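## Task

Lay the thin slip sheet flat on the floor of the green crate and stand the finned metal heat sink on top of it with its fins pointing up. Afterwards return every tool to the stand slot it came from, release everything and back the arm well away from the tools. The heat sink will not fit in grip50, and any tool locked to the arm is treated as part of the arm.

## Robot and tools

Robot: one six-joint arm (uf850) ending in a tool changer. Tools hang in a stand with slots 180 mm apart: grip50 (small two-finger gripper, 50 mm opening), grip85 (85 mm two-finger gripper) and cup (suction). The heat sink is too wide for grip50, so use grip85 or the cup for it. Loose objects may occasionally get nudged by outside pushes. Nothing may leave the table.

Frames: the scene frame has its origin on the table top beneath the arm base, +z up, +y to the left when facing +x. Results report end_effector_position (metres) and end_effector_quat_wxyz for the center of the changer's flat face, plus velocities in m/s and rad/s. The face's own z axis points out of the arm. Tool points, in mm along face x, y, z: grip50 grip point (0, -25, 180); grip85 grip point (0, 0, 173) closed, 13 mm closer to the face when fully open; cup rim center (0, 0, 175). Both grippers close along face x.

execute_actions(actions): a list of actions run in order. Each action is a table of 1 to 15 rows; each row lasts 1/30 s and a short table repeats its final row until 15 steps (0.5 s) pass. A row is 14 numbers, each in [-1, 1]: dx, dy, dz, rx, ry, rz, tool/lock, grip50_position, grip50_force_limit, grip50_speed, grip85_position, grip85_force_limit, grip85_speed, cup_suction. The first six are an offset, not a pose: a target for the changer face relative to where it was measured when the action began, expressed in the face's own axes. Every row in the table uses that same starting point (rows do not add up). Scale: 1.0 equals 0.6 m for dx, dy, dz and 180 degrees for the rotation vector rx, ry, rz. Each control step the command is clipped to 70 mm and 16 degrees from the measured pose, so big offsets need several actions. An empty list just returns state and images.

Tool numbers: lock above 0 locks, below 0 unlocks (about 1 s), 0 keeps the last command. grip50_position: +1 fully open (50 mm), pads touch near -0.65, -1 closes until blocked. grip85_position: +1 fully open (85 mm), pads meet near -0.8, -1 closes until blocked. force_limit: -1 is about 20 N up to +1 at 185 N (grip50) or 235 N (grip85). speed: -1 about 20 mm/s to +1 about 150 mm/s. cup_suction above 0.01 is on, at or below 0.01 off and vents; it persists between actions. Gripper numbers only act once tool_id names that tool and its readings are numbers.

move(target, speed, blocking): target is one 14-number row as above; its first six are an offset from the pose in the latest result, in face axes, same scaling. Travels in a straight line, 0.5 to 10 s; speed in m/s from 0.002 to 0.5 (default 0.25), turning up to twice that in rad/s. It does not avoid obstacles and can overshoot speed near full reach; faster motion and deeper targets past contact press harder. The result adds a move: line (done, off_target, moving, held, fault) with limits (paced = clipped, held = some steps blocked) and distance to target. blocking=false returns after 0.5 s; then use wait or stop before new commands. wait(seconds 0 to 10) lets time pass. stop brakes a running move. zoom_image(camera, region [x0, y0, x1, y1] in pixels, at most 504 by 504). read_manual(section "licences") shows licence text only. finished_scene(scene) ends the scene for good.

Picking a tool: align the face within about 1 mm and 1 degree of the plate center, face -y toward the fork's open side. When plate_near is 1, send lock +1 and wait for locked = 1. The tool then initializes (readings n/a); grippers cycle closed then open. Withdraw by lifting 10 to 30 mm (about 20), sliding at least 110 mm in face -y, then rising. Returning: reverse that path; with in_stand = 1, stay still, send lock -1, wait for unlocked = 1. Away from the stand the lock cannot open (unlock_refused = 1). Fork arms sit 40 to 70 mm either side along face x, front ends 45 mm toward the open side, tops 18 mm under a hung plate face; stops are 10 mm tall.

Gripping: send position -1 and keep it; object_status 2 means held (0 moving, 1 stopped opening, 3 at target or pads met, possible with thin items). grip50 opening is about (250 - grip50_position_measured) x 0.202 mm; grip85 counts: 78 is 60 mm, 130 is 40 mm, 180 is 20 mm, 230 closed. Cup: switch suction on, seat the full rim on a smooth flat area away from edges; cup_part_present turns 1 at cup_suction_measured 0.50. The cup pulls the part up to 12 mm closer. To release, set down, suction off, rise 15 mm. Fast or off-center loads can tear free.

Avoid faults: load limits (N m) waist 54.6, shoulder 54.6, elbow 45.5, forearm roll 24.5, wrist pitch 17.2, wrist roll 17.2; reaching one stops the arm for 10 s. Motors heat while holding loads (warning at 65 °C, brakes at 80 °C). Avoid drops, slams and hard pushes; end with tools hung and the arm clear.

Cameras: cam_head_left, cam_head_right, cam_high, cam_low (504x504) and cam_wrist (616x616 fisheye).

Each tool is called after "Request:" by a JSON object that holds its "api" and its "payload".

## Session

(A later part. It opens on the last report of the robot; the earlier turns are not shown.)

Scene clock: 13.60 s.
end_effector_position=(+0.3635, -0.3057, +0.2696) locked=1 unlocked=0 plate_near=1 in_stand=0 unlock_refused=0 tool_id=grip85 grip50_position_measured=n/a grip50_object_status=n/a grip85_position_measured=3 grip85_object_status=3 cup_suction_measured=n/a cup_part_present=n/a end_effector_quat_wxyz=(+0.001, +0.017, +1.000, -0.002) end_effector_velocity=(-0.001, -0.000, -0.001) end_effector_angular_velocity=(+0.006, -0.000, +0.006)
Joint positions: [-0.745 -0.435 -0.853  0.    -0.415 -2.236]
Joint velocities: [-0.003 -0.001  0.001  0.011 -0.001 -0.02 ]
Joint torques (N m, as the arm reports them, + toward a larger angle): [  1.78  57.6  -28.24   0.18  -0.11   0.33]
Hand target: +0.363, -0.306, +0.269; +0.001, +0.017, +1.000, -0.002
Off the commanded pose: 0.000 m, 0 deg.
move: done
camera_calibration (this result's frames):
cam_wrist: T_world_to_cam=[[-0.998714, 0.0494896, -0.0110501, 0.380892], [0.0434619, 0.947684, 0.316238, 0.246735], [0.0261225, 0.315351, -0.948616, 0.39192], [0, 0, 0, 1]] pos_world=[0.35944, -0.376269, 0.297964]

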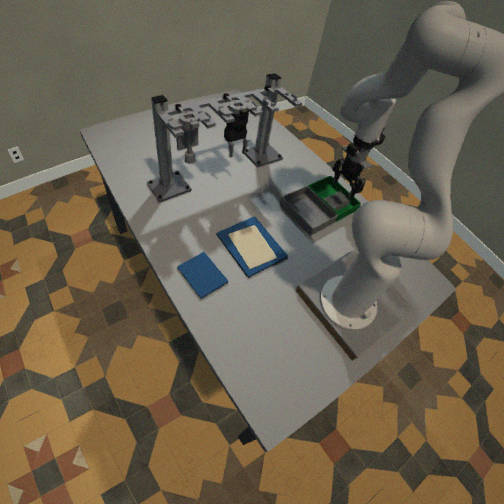

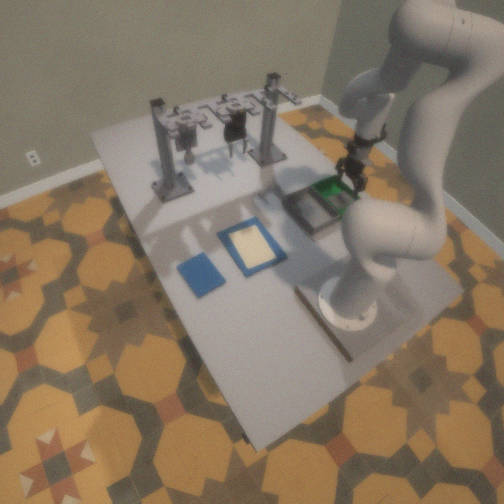

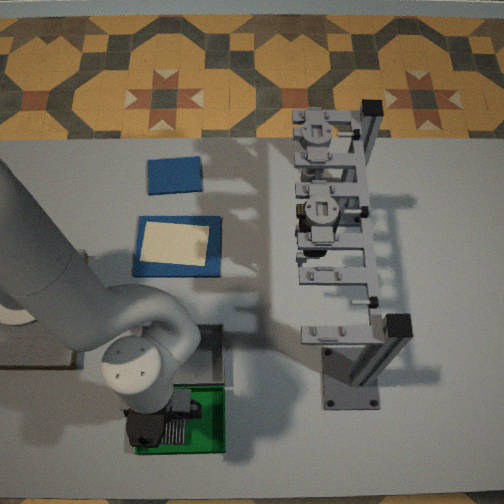

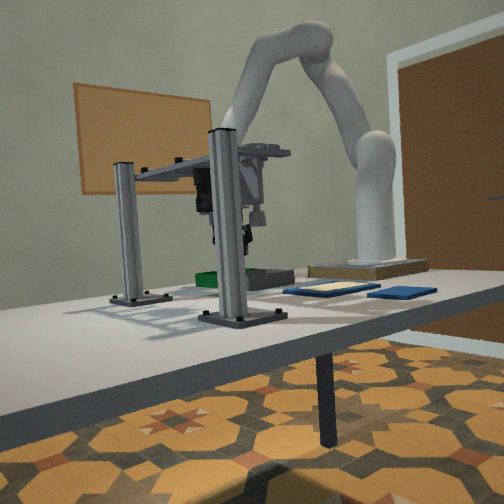

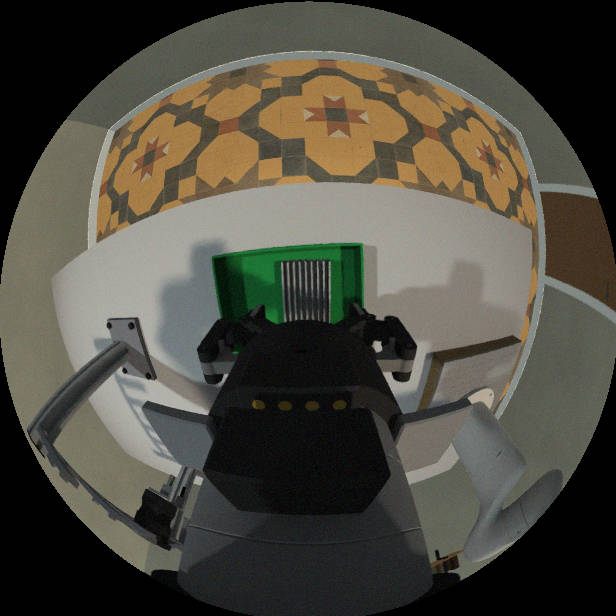

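Request:
{"api": "move", "payload": {"target": [-0.001,0.005,0.119,0,0,0,0,0,0,0,0.75,0,0,0], "speed": 0.08}}

Scene clock: 15.00 s.
end_effector_position=(+0.3644, -0.3030, +0.1984) locked=1 unlocked=0 plate_near=1 in_stand=0 unlock_refused=0 tool_id=grip85 grip50_position_measured=n/a grip50_object_status=n/a grip85_position_measured=35 grip85_object_status=3 cup_suction_measured=n/a cup_part_present=n/a end_effector_quat_wxyz=(+0.001, +0.017, +1.000, -0.002) end_effector_velocity=(-0.000, +0.000, -0.002) end_effector_angular_velocity=(+0.001, +0.001, +0.000)
Joint positions: [-0.74  -0.586 -0.854  0.    -0.265 -2.231]
Joint velocities: [ 0.    -0.003  0.001 -0.     0.003 -0.   ]
Joint torques (N m, as the arm reports them, + toward a larger angle): [  1.36  61.16 -24.04   0.12  -0.06   0.26]
Hand target: +0.364, -0.303, +0.198; +0.001, +0.017, +1.000, -0.002
Off the commanded pose: 0.000 m, 0 deg.
move: done
camera_calibration (this result's frames):
cam_wrist: T_world_to_cam=[[-0.99871, 0.0494819, -0.0114125, 0.380962], [0.0433459, 0.947756, 0.316038, 0.266788], [0.0264544, 0.315136, -0.948678, 0.323321], [0, 0, 0, 1]] pos_world=[0.360353, -0.37359, 0.22676]

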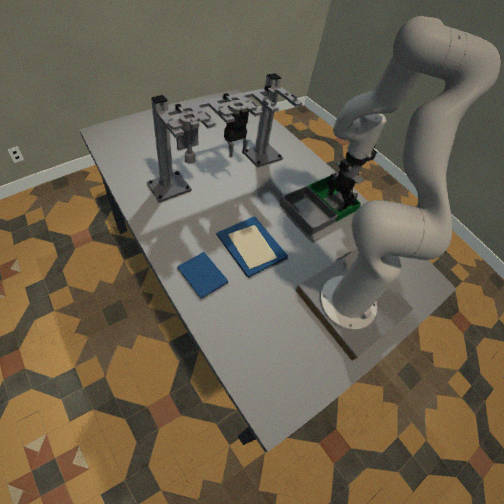

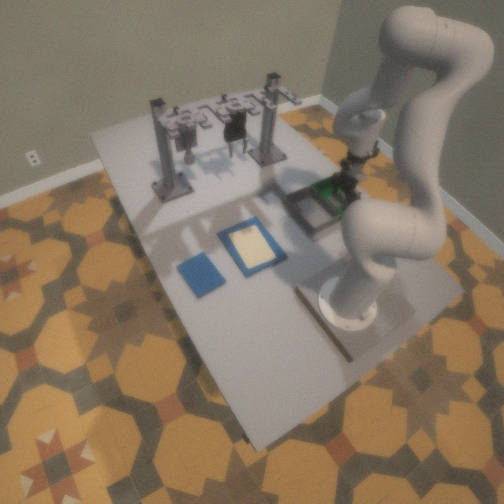

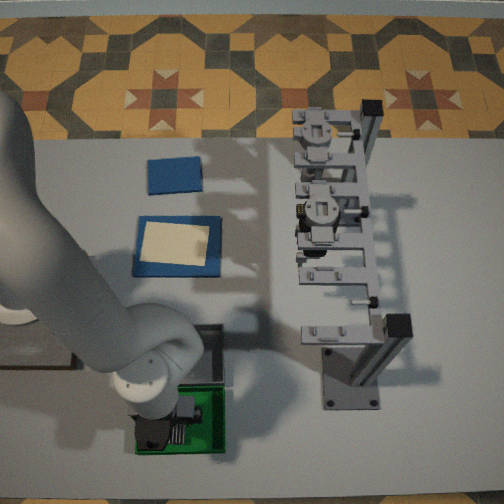

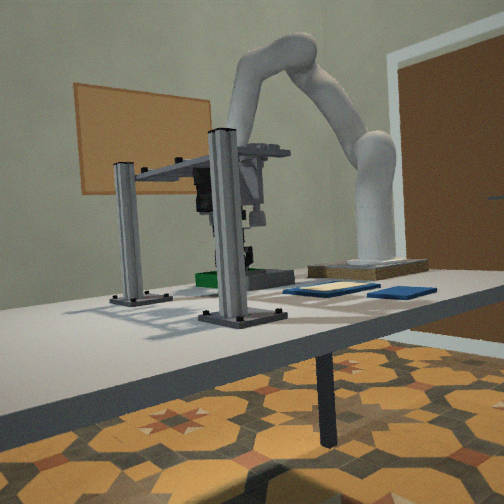

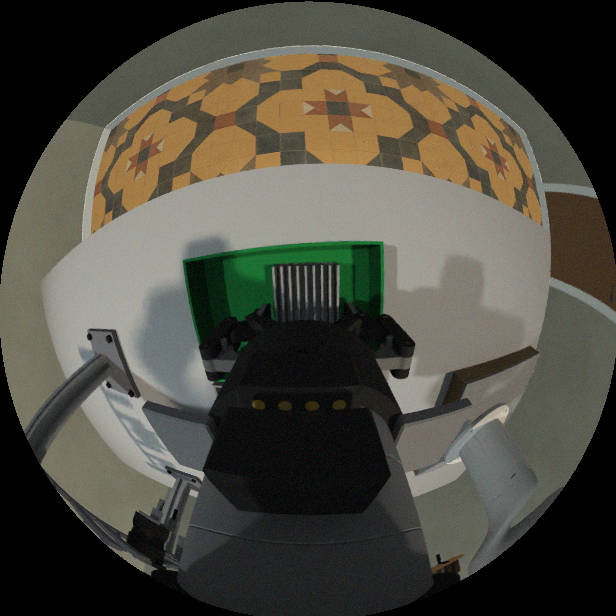

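Request:
{"api": "move", "payload": {"target": [0,0,0,0,0,0,0,0,0,0,-1,-0.3,-0.3,0]}}

Request:
{"api": "move", "payload": {"target": [0,0,-0.11,0,0,0,0,0,0,0,-1,-0.3,-0.3,0], "speed": 0.15}}

Request:
{"api": "move", "payload": {"target": [-0.282,0.065,0,0,0,0,0,0,0,0,-1,-0.3,-0.3,0], "speed": 0.22}}

Request:
{"api": "move", "payload": {"target": [0,0,0.105,0,0,0,0,0,0,0,-1,-0.3,-0.3,0], "speed": 0.12}}

Scene clock: 16.07 s.
end_effector_position=(+0.3645, -0.3031, +0.1985) locked=1 unlocked=0 plate_near=1 in_stand=0 unlock_refused=0 tool_id=grip85 grip50_position_measured=n/a grip50_object_status=n/a grip85_position_measured=80 grip85_object_status=2 cup_suction_measured=n/a cup_part_present=n/a end_effector_quat_wxyz=(+0.002, +0.017, +1.000, -0.002) end_effector_velocity=(-0.000, +0.000, -0.000) end_effector_angular_velocity=(-0.000, +0.000, +0.001)
Joint positions: [-0.74  -0.585 -0.855  0.    -0.264 -2.231]
Joint velocities: [ 0.    -0.     0.001 -0.001  0.001 -0.   ]
Joint torques (N m, as the arm reports them, + toward a larger angle): [  1.6   56.21 -22.03   0.09  -0.15   0.26]
Hand target: +0.364, -0.303, +0.198; +0.001, +0.017, +1.000, -0.002
Off the commanded pose: 0.000 m, 0 deg.
move: done
camera_calibration (this result's frames):
cam_wrist: T_world_to_cam=[[-0.998707, 0.0494676, -0.0117279, 0.381128], [0.0432394, 0.947836, 0.315811, 0.266938], [0.0267385, 0.314896, -0.94875, 0.32328], [0, 0, 0, 1]] pos_world=[0.360449, -0.373666, 0.226879]

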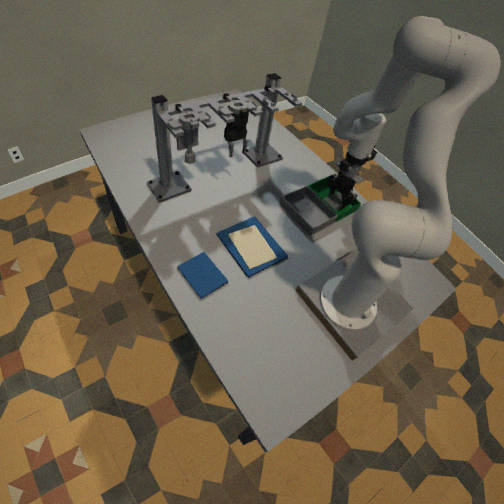

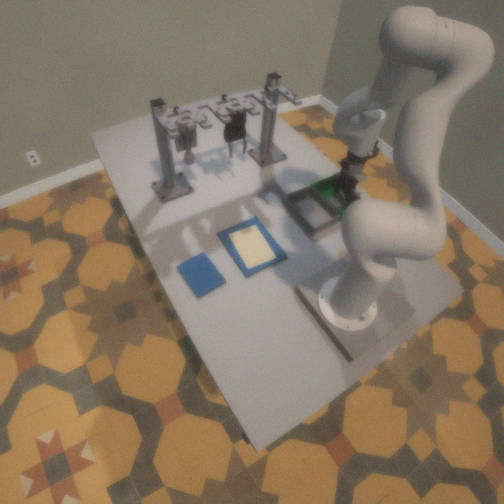

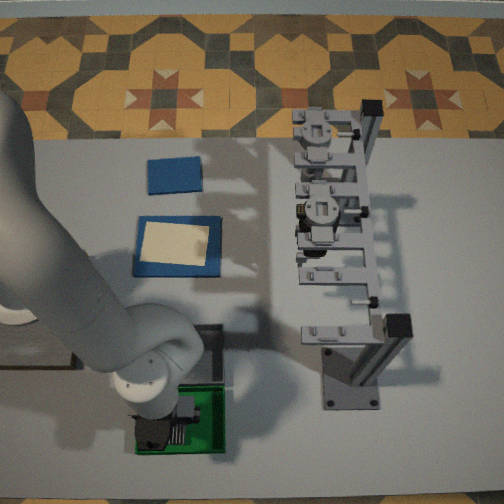

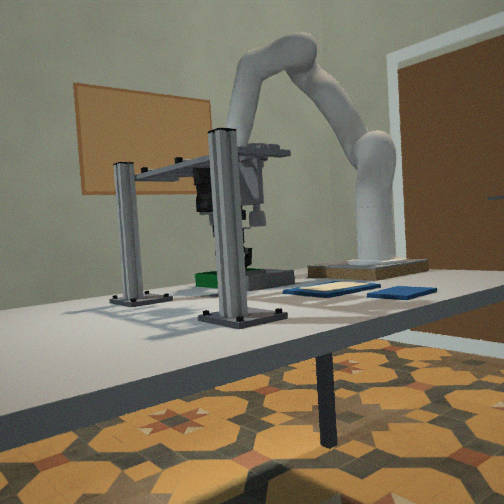

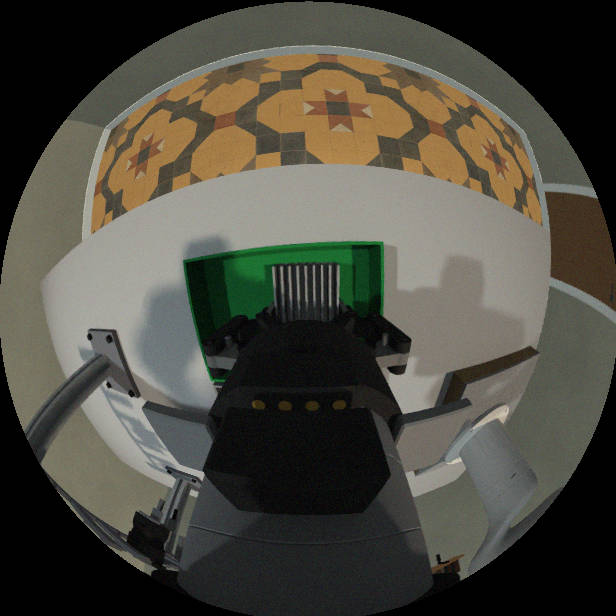

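Scene clock: 16.90 s.
end_effector_position=(+0.3642, -0.3027, +0.2641) locked=1 unlocked=0 plate_near=1 in_stand=0 unlock_refused=0 tool_id=grip85 grip50_position_measured=n/a grip50_object_status=n/a grip85_position_measured=80 grip85_object_status=2 cup_suction_measured=n/a cup_part_present=n/a end_effector_quat_wxyz=(+0.001, +0.017, +1.000, -0.002) end_effector_velocity=(+0.000, +0.000, +0.002) end_effector_angular_velocity=(-0.000, -0.001, +0.000)
Joint positions: [-0.74  -0.443 -0.849  0.    -0.401 -2.231]
Joint velocities: [ 0.001  0.005  0.001 -0.    -0.003  0.001]
Joint torques (N m, as the arm reports them, + toward a larger angle): [  1.42  58.09 -29.08   0.35  -0.06   0.3 ]
Hand target: +0.364, -0.303, +0.265; +0.002, +0.017, +1.000, -0.002
Off the commanded pose: 0.000 m, 0 deg.
move: done
camera_calibration (this result's frames):
cam_wrist: T_world_to_cam=[[-0.998713, 0.0494806, -0.0111636, 0.381445], [0.0434192, 0.947706, 0.316178, 0.245677], [0.0262245, 0.315286, -0.948634, 0.385743], [0, 0, 0, 1]] pos_world=[0.360171, -0.373323, 0.29251]

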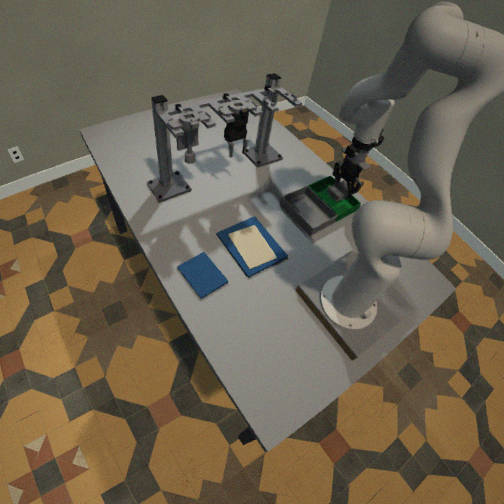

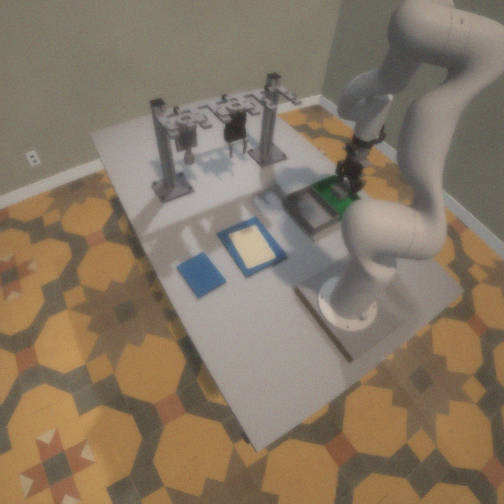

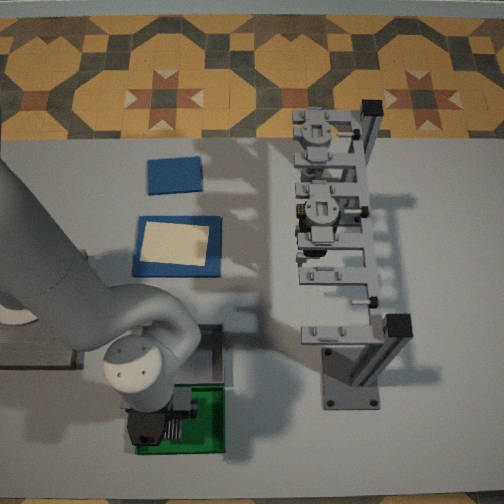

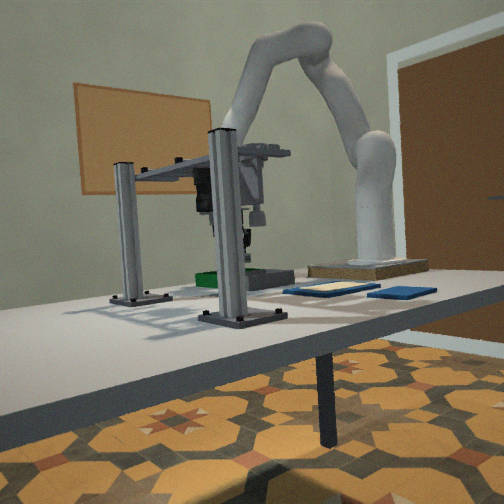

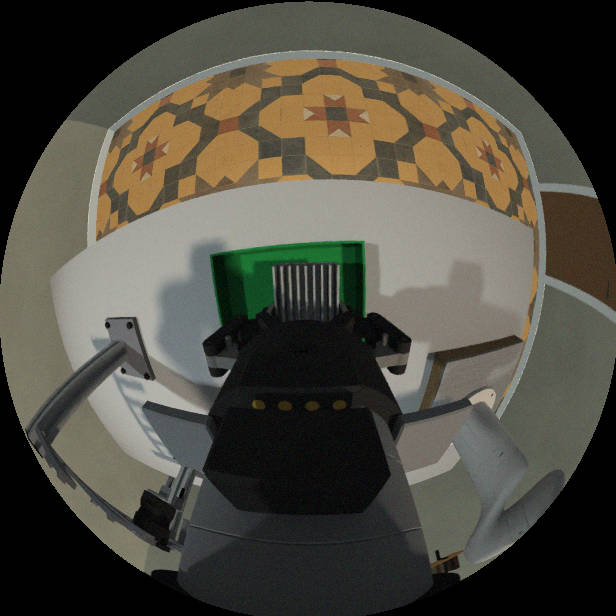

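Scene clock: 18.17 s.
end_effector_position=(+0.5343, -0.2697, +0.2642) locked=1 unlocked=0 plate_near=1 in_stand=0 unlock_refused=0 tool_id=grip85 grip50_position_measured=n/a grip50_object_status=n/a grip85_position_measured=80 grip85_object_status=2 cup_suction_measured=n/a cup_part_present=n/a end_effector_quat_wxyz=(+0.001, +0.017, +1.000, -0.002) end_effector_velocity=(+0.003, +0.000, +0.000) end_effector_angular_velocity=(-0.002, -0.002, +0.001)
Joint positions: [-0.513 -0.682 -1.238 -0.001 -0.553 -2.003]
Joint velocities: [ 0.003 -0.004 -0.007 -0.001 -0.     0.002]
Joint torques (N m, as the arm reports them, + toward a larger angle): [  2.06  76.08 -32.72   0.29  -0.12   0.26]
Hand target: +0.535, -0.270, +0.264; +0.001, +0.017, +1.000, -0.002
Off the commanded pose: 0.000 m, 0 deg.
move: done
camera_calibration (this result's frames):
cam_wrist: T_world_to_cam=[[-0.998702, 0.0497239, -0.0110339, 0.54976], [0.0436748, 0.947497, 0.316767, 0.206595], [0.0262055, 0.315874, -0.948439, 0.371115], [0, 0, 0, 1]] pos_world=[0.530298, -0.34031, 0.292603]

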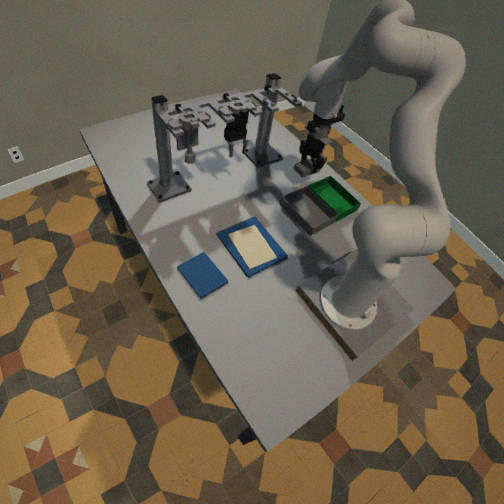

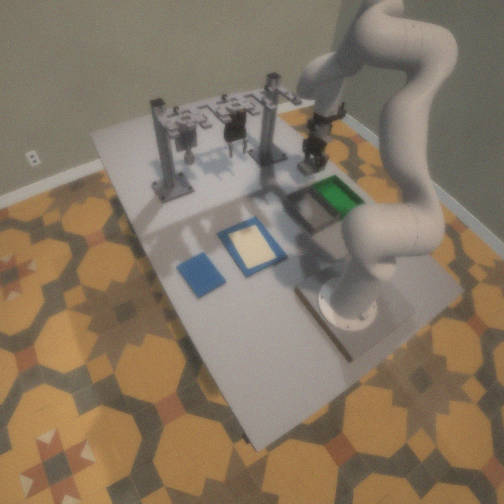

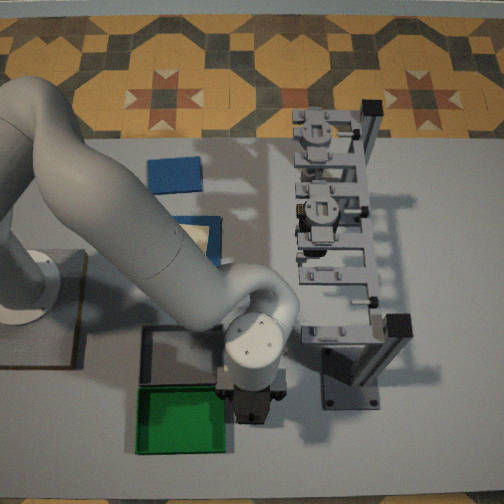

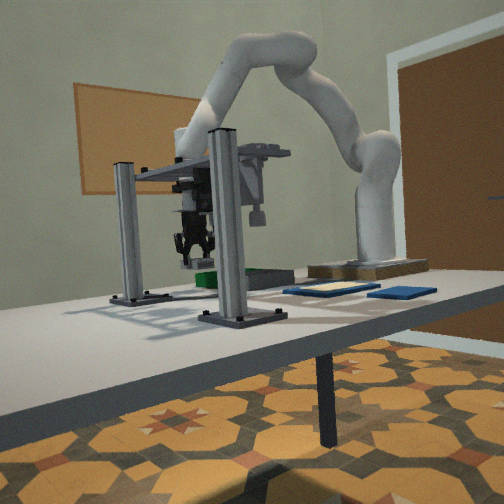

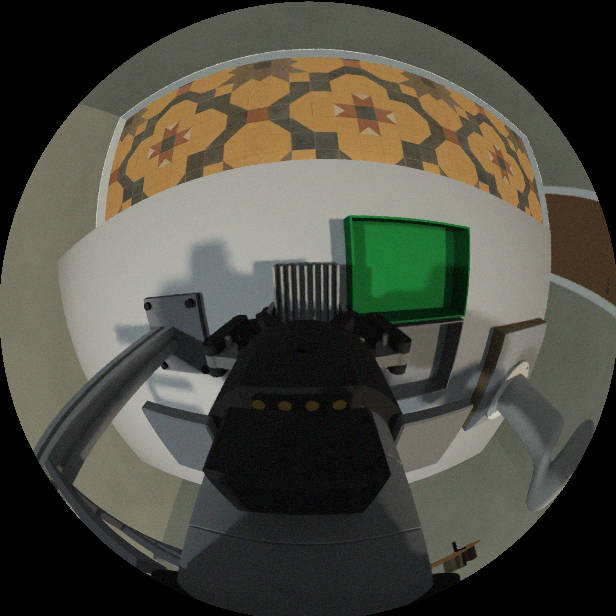

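Scene clock: 19.07 s.
end_effector_position=(+0.5346, -0.2699, +0.2017) locked=1 unlocked=0 plate_near=1 in_stand=0 unlock_refused=0 tool_id=grip85 grip50_position_measured=n/a grip50_object_status=n/a grip85_position_measured=80 grip85_object_status=2 cup_suction_measured=n/a cup_part_present=n/a end_effector_quat_wxyz=(+0.002, +0.017, +1.000, -0.002) end_effector_velocity=(-0.000, +0.001, -0.003) end_effector_angular_velocity=(+0.001, +0.003, +0.001)
Joint positions: [-0.513 -0.789 -1.243 -0.001 -0.449 -2.003]
Joint velocities: [ 0.001 -0.006 -0.    -0.     0.002 -0.   ]
Joint torques (N m, as the arm reports them, + toward a larger angle): [  1.32  78.55 -30.32   0.43  -0.15   0.23]
Hand target: +0.534, -0.270, +0.201; +0.001, +0.017, +1.000, -0.002
Off the commanded pose: 0.000 m, 0 deg.
move: done
camera_calibration (this result's frames):
cam_wrist: T_world_to_cam=[[-0.998695, 0.0497135, -0.0117217, 0.549499], [0.0434551, 0.947597, 0.316499, 0.226854], [0.0268417, 0.315577, -0.94852, 0.311446], [0, 0, 0, 1]] pos_world=[0.530565, -0.340569, 0.230055]

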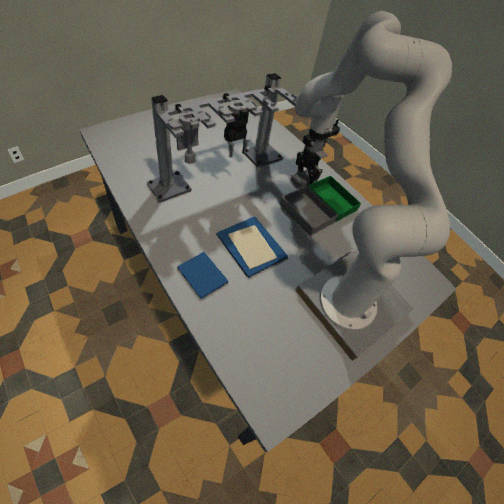

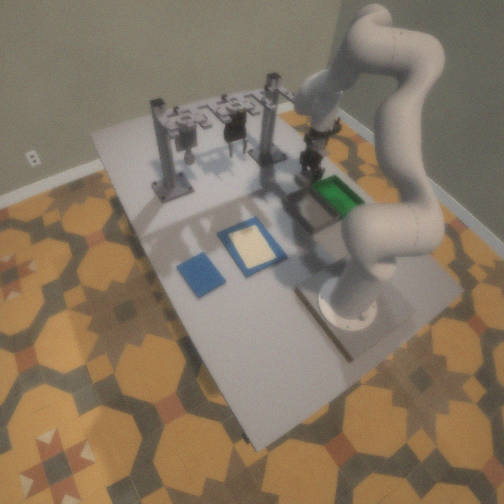

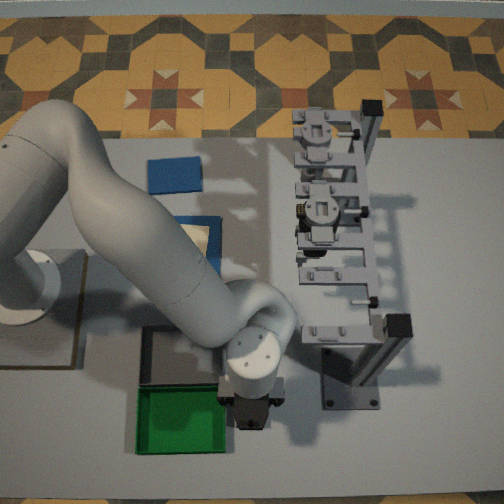

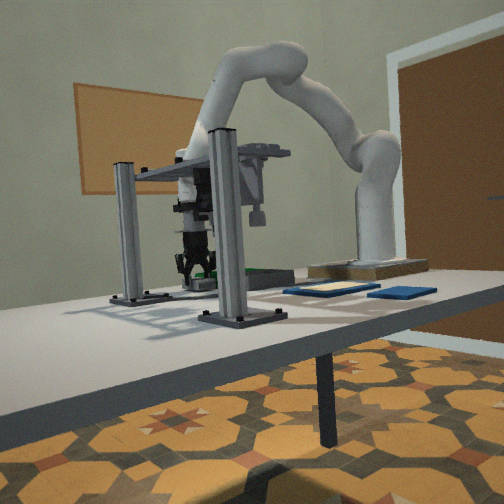

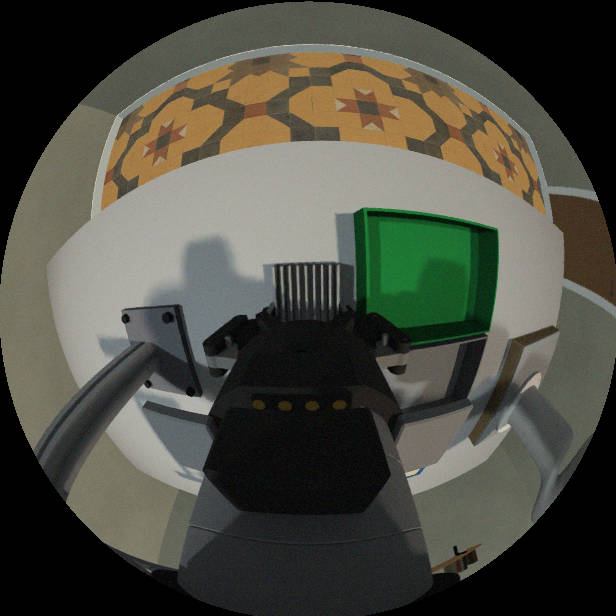

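Request:
{"api": "move", "payload": {"target": [0,0,0.0115,0,0,0,0,0,0,0,-1,-0.3,-0.3,0], "speed": 0.012}}

Request:
{"api": "move", "payload": {"target": [0,0,0,0,0,0,0,0,0,0,0.7,-0.3,0,0]}}

Request:
{"api": "move", "payload": {"target": [0,0,-0.09,0,0,0,0,0,0,0,0.7,0,0,0], "speed": 0.15}}

Request:
{"api": "move", "payload": {"target": [0.0642,0.1828,-0.221,0,0,0.4944,0,0,0,0,1,0,0,0], "speed": 0.45}}

Scene clock: 20.07 s.
end_effector_position=(+0.5350, -0.2702, +0.1958) locked=1 unlocked=0 plate_near=1 in_stand=0 unlock_refused=0 tool_id=grip85 grip50_position_measured=n/a grip50_object_status=n/a grip85_position_measured=80 grip85_object_status=2 cup_suction_measured=n/a cup_part_present=n/a end_effector_quat_wxyz=(+0.002, +0.017, +1.000, -0.002) end_effector_velocity=(-0.000, -0.000, -0.001) end_effector_angular_velocity=(+0.000, +0.000, -0.001)
Joint positions: [-0.513 -0.8   -1.245 -0.001 -0.44  -2.003]
Joint velocities: [-0.001 -0.001  0.    -0.     0.001  0.001]
Joint torques (N m, as the arm reports them, + toward a larger angle): [  1.12  61.5  -24.03   0.17   1.06   0.27]
Hand target: +0.535, -0.270, +0.195; +0.002, +0.017, +1.000, -0.002
Off the commanded pose: 0.001 m, 0 deg.
move: done
camera_calibration (this result's frames):
cam_wrist: T_world_to_cam=[[-0.998688, 0.0497059, -0.0123149, 0.549969], [0.043268, 0.947689, 0.316249, 0.229067], [0.0273901, 0.315301, -0.948596, 0.305603], [0, 0, 0, 1]] pos_world=[0.530966, -0.340778, 0.224224]

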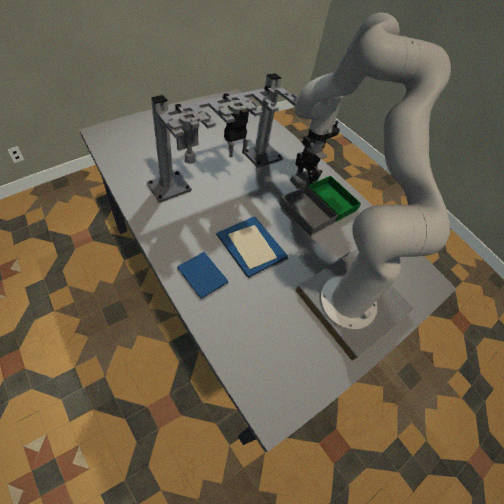

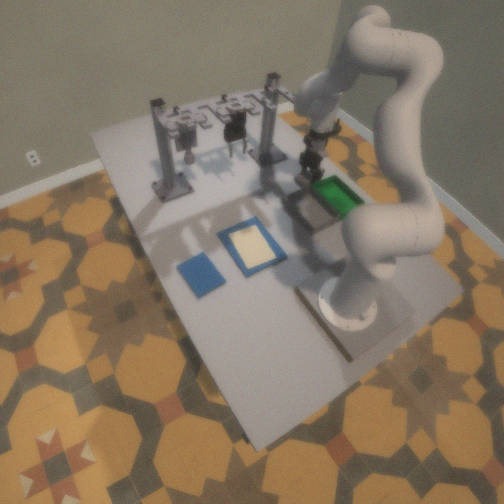

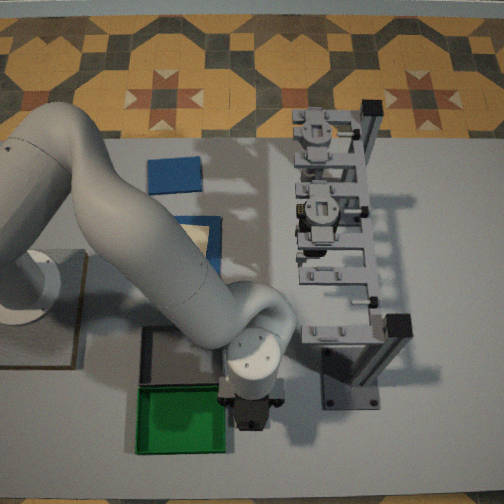

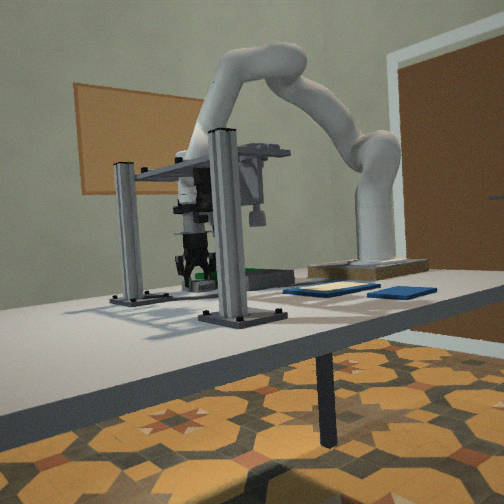

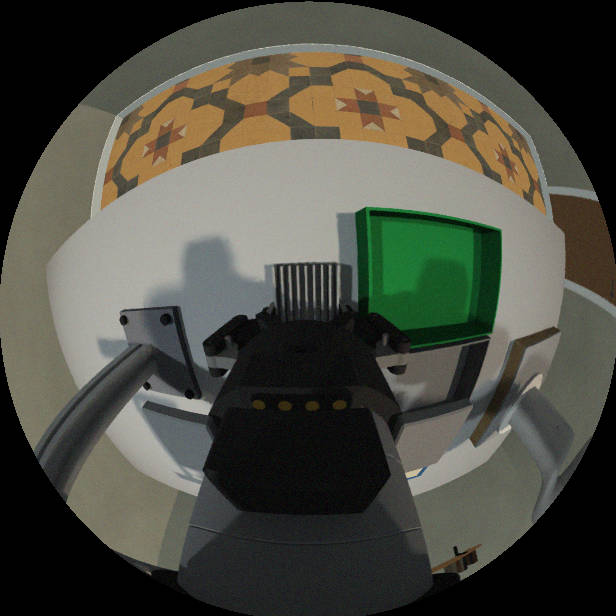

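Scene clock: 20.63 s.
end_effector_position=(+0.5350, -0.2702, +0.1958) locked=1 unlocked=0 plate_near=1 in_stand=0 unlock_refused=0 tool_id=grip85 grip50_position_measured=n/a grip50_object_status=n/a grip85_position_measured=41 grip85_object_status=0 cup_suction_measured=n/a cup_part_present=n/a end_effector_quat_wxyz=(+0.002, +0.017, +1.000, -0.002) end_effector_velocity=(+0.000, -0.000, +0.001) end_effector_angular_velocity=(-0.001, -0.001, -0.001)
Joint positions: [-0.513 -0.8   -1.245 -0.001 -0.44  -2.003]
Joint velocities: [-0.     0.001 -0.001  0.    -0.     0.   ]
Joint torques (N m, as the arm reports them, + toward a larger angle): [  1.27  76.87 -29.4    0.3   -0.09   0.31]
Hand target: +0.535, -0.270, +0.196; +0.002, +0.017, +1.000, -0.002
Off the commanded pose: 0.000 m, 0 deg.
move: done
camera_calibration (this result's frames):
cam_wrist: T_world_to_cam=[[-0.998688, 0.0497057, -0.0122813, 0.54994], [0.0432779, 0.947684, 0.316263, 0.229068], [0.0273588, 0.315317, -0.948592, 0.305564], [0, 0, 0, 1]] pos_world=[0.530945, -0.340768, 0.224164]

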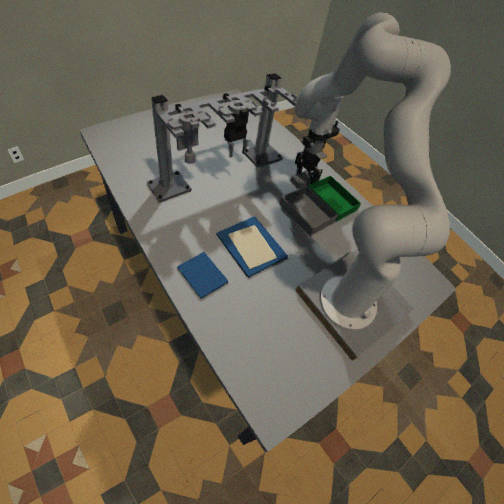

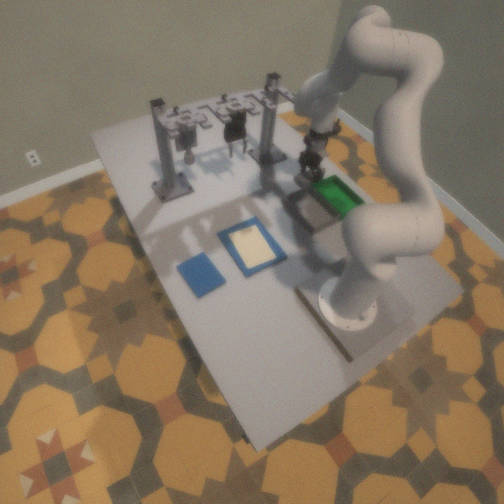

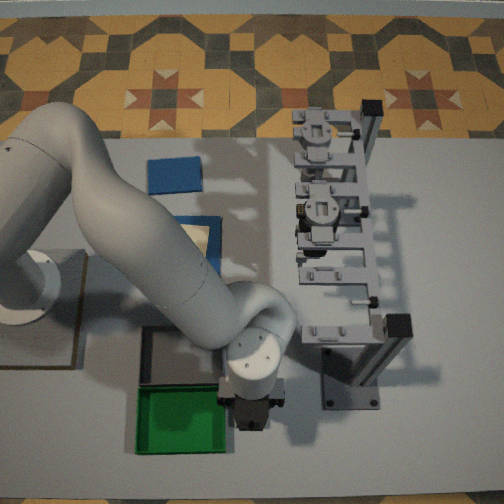

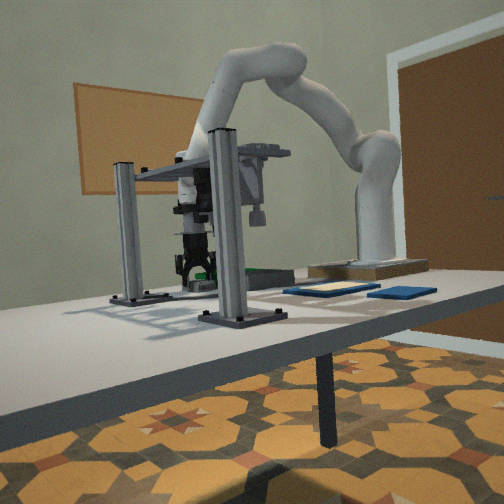

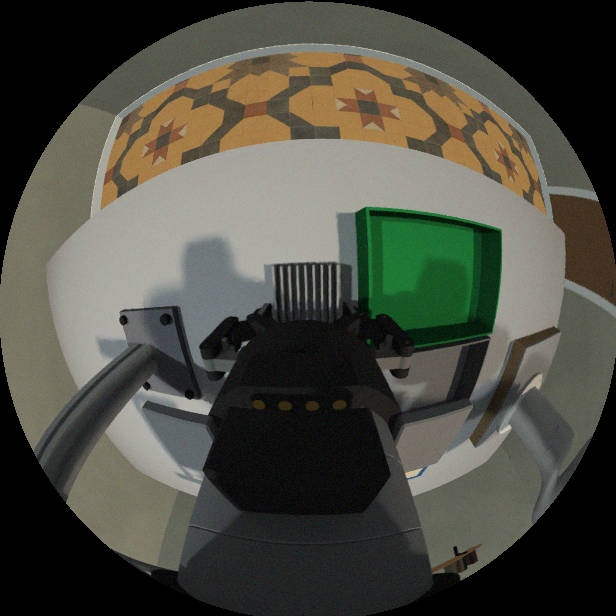

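Scene clock: 21.43 s.
end_effector_position=(+0.5347, -0.2699, +0.2493) locked=1 unlocked=0 plate_near=1 in_stand=0 unlock_refused=0 tool_id=grip85 grip50_position_measured=n/a grip50_object_status=n/a grip85_position_measured=41 grip85_object_status=3 cup_suction_measured=n/a cup_part_present=n/a end_effector_quat_wxyz=(+0.002, +0.017, +1.000, -0.002) end_effector_velocity=(+0.001, -0.001, +0.003) end_effector_angular_velocity=(-0.002, -0.004, -0.001)
Joint positions: [-0.513 -0.707 -1.238 -0.001 -0.527 -2.003]
Joint velocities: [-0.001  0.004 -0.002  0.    -0.002 -0.   ]
Joint torques (N m, as the arm reports them, + toward a larger angle): [  0.9   74.09 -31.6    0.42  -0.13   0.25]
Hand target: +0.535, -0.270, +0.250; +0.002, +0.017, +1.000, -0.002
Off the commanded pose: 0.000 m, 0 deg.
move: done
camera_calibration (this result's frames):
cam_wrist: T_world_to_cam=[[-0.998696, 0.0497145, -0.0116421, 0.550123], [0.0434808, 0.947591, 0.316513, 0.211697], [0.0267672, 0.315594, -0.948517, 0.356672], [0, 0, 0, 1]] pos_world=[0.530653, -0.340515, 0.277709]

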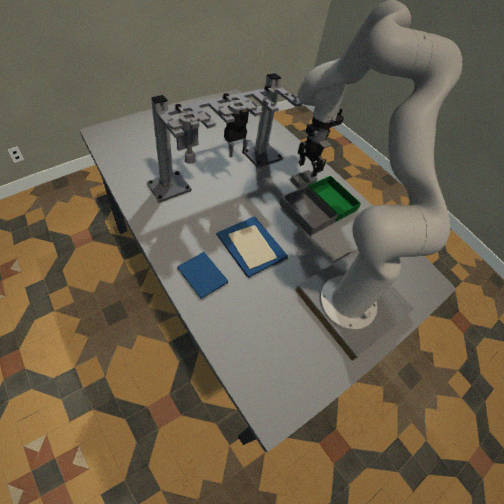

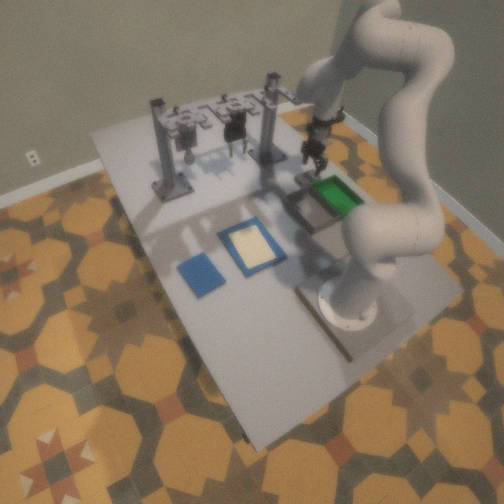

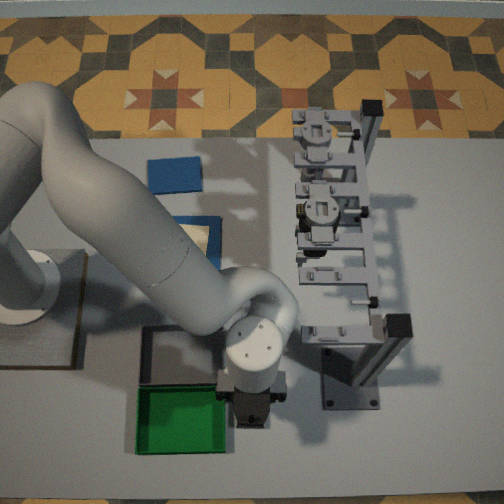

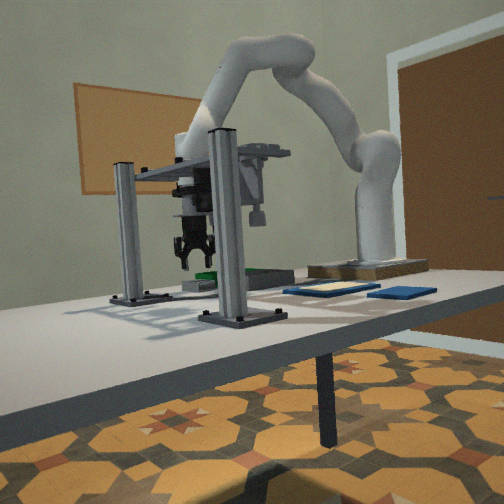

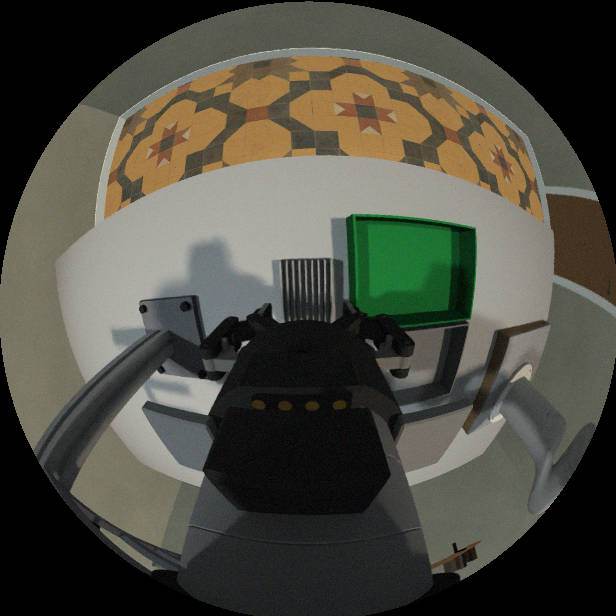

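Scene clock: 23.70 s.
end_effector_position=(+0.5000, -0.1585, +0.3815) locked=1 unlocked=0 plate_near=1 in_stand=0 unlock_refused=0 tool_id=grip85 grip50_position_measured=n/a grip50_object_status=n/a grip85_position_measured=3 grip85_object_status=3 cup_suction_measured=n/a cup_part_present=n/a end_effector_quat_wxyz=(+0.002, +0.713, +0.701, +0.000) end_effector_velocity=(+0.000, +0.001, +0.001) end_effector_angular_velocity=(-0.003, -0.000, -0.008)
Joint positions: [-0.353 -0.352 -1.053 -0.001 -0.698 -0.291]
Joint velocities: [ 0.002  0.001 -0.001 -0.004 -0.001  0.014]
Joint torques (N m, as the arm reports them, + toward a larger angle): [  1.9   59.28 -34.78   0.62  -0.11   0.24]
Hand target: +0.500, -0.158, +0.382; +0.002, +0.713, +0.701, -0.000
Off the commanded pose: 0.000 m, 0 deg.
move: done
camera_calibration (this result's frames):
cam_wrist: T_world_to_cam=[[0.0315391, 0.999437, -0.0114273, 0.146766], [0.946062, -0.0261625, 0.322927, -0.542226], [0.322446, -0.0209958, -0.946355, 0.245796], [0, 0, 0, 1]] pos_world=[0.429094, -0.155709, 0.409387]

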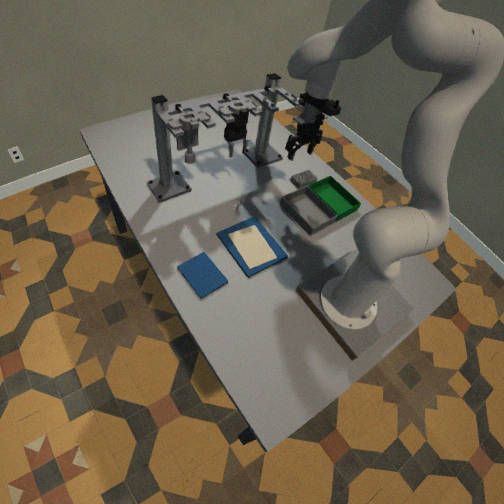

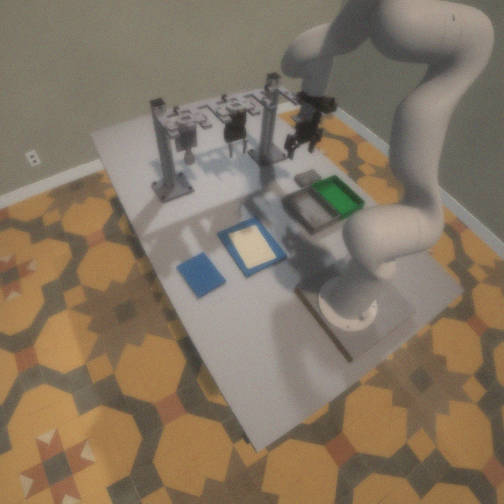

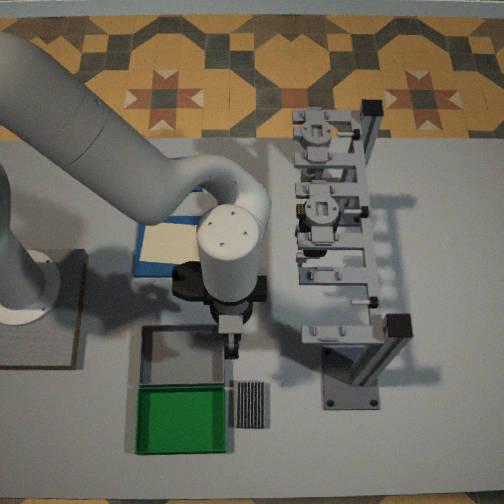

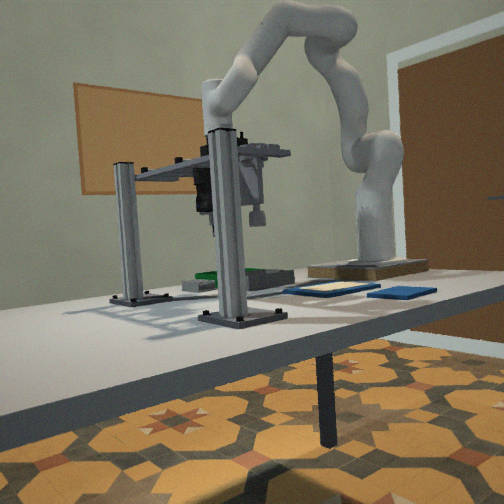

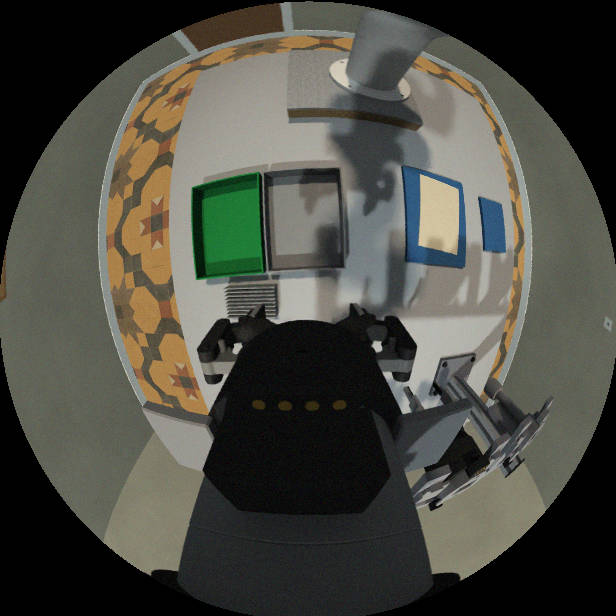

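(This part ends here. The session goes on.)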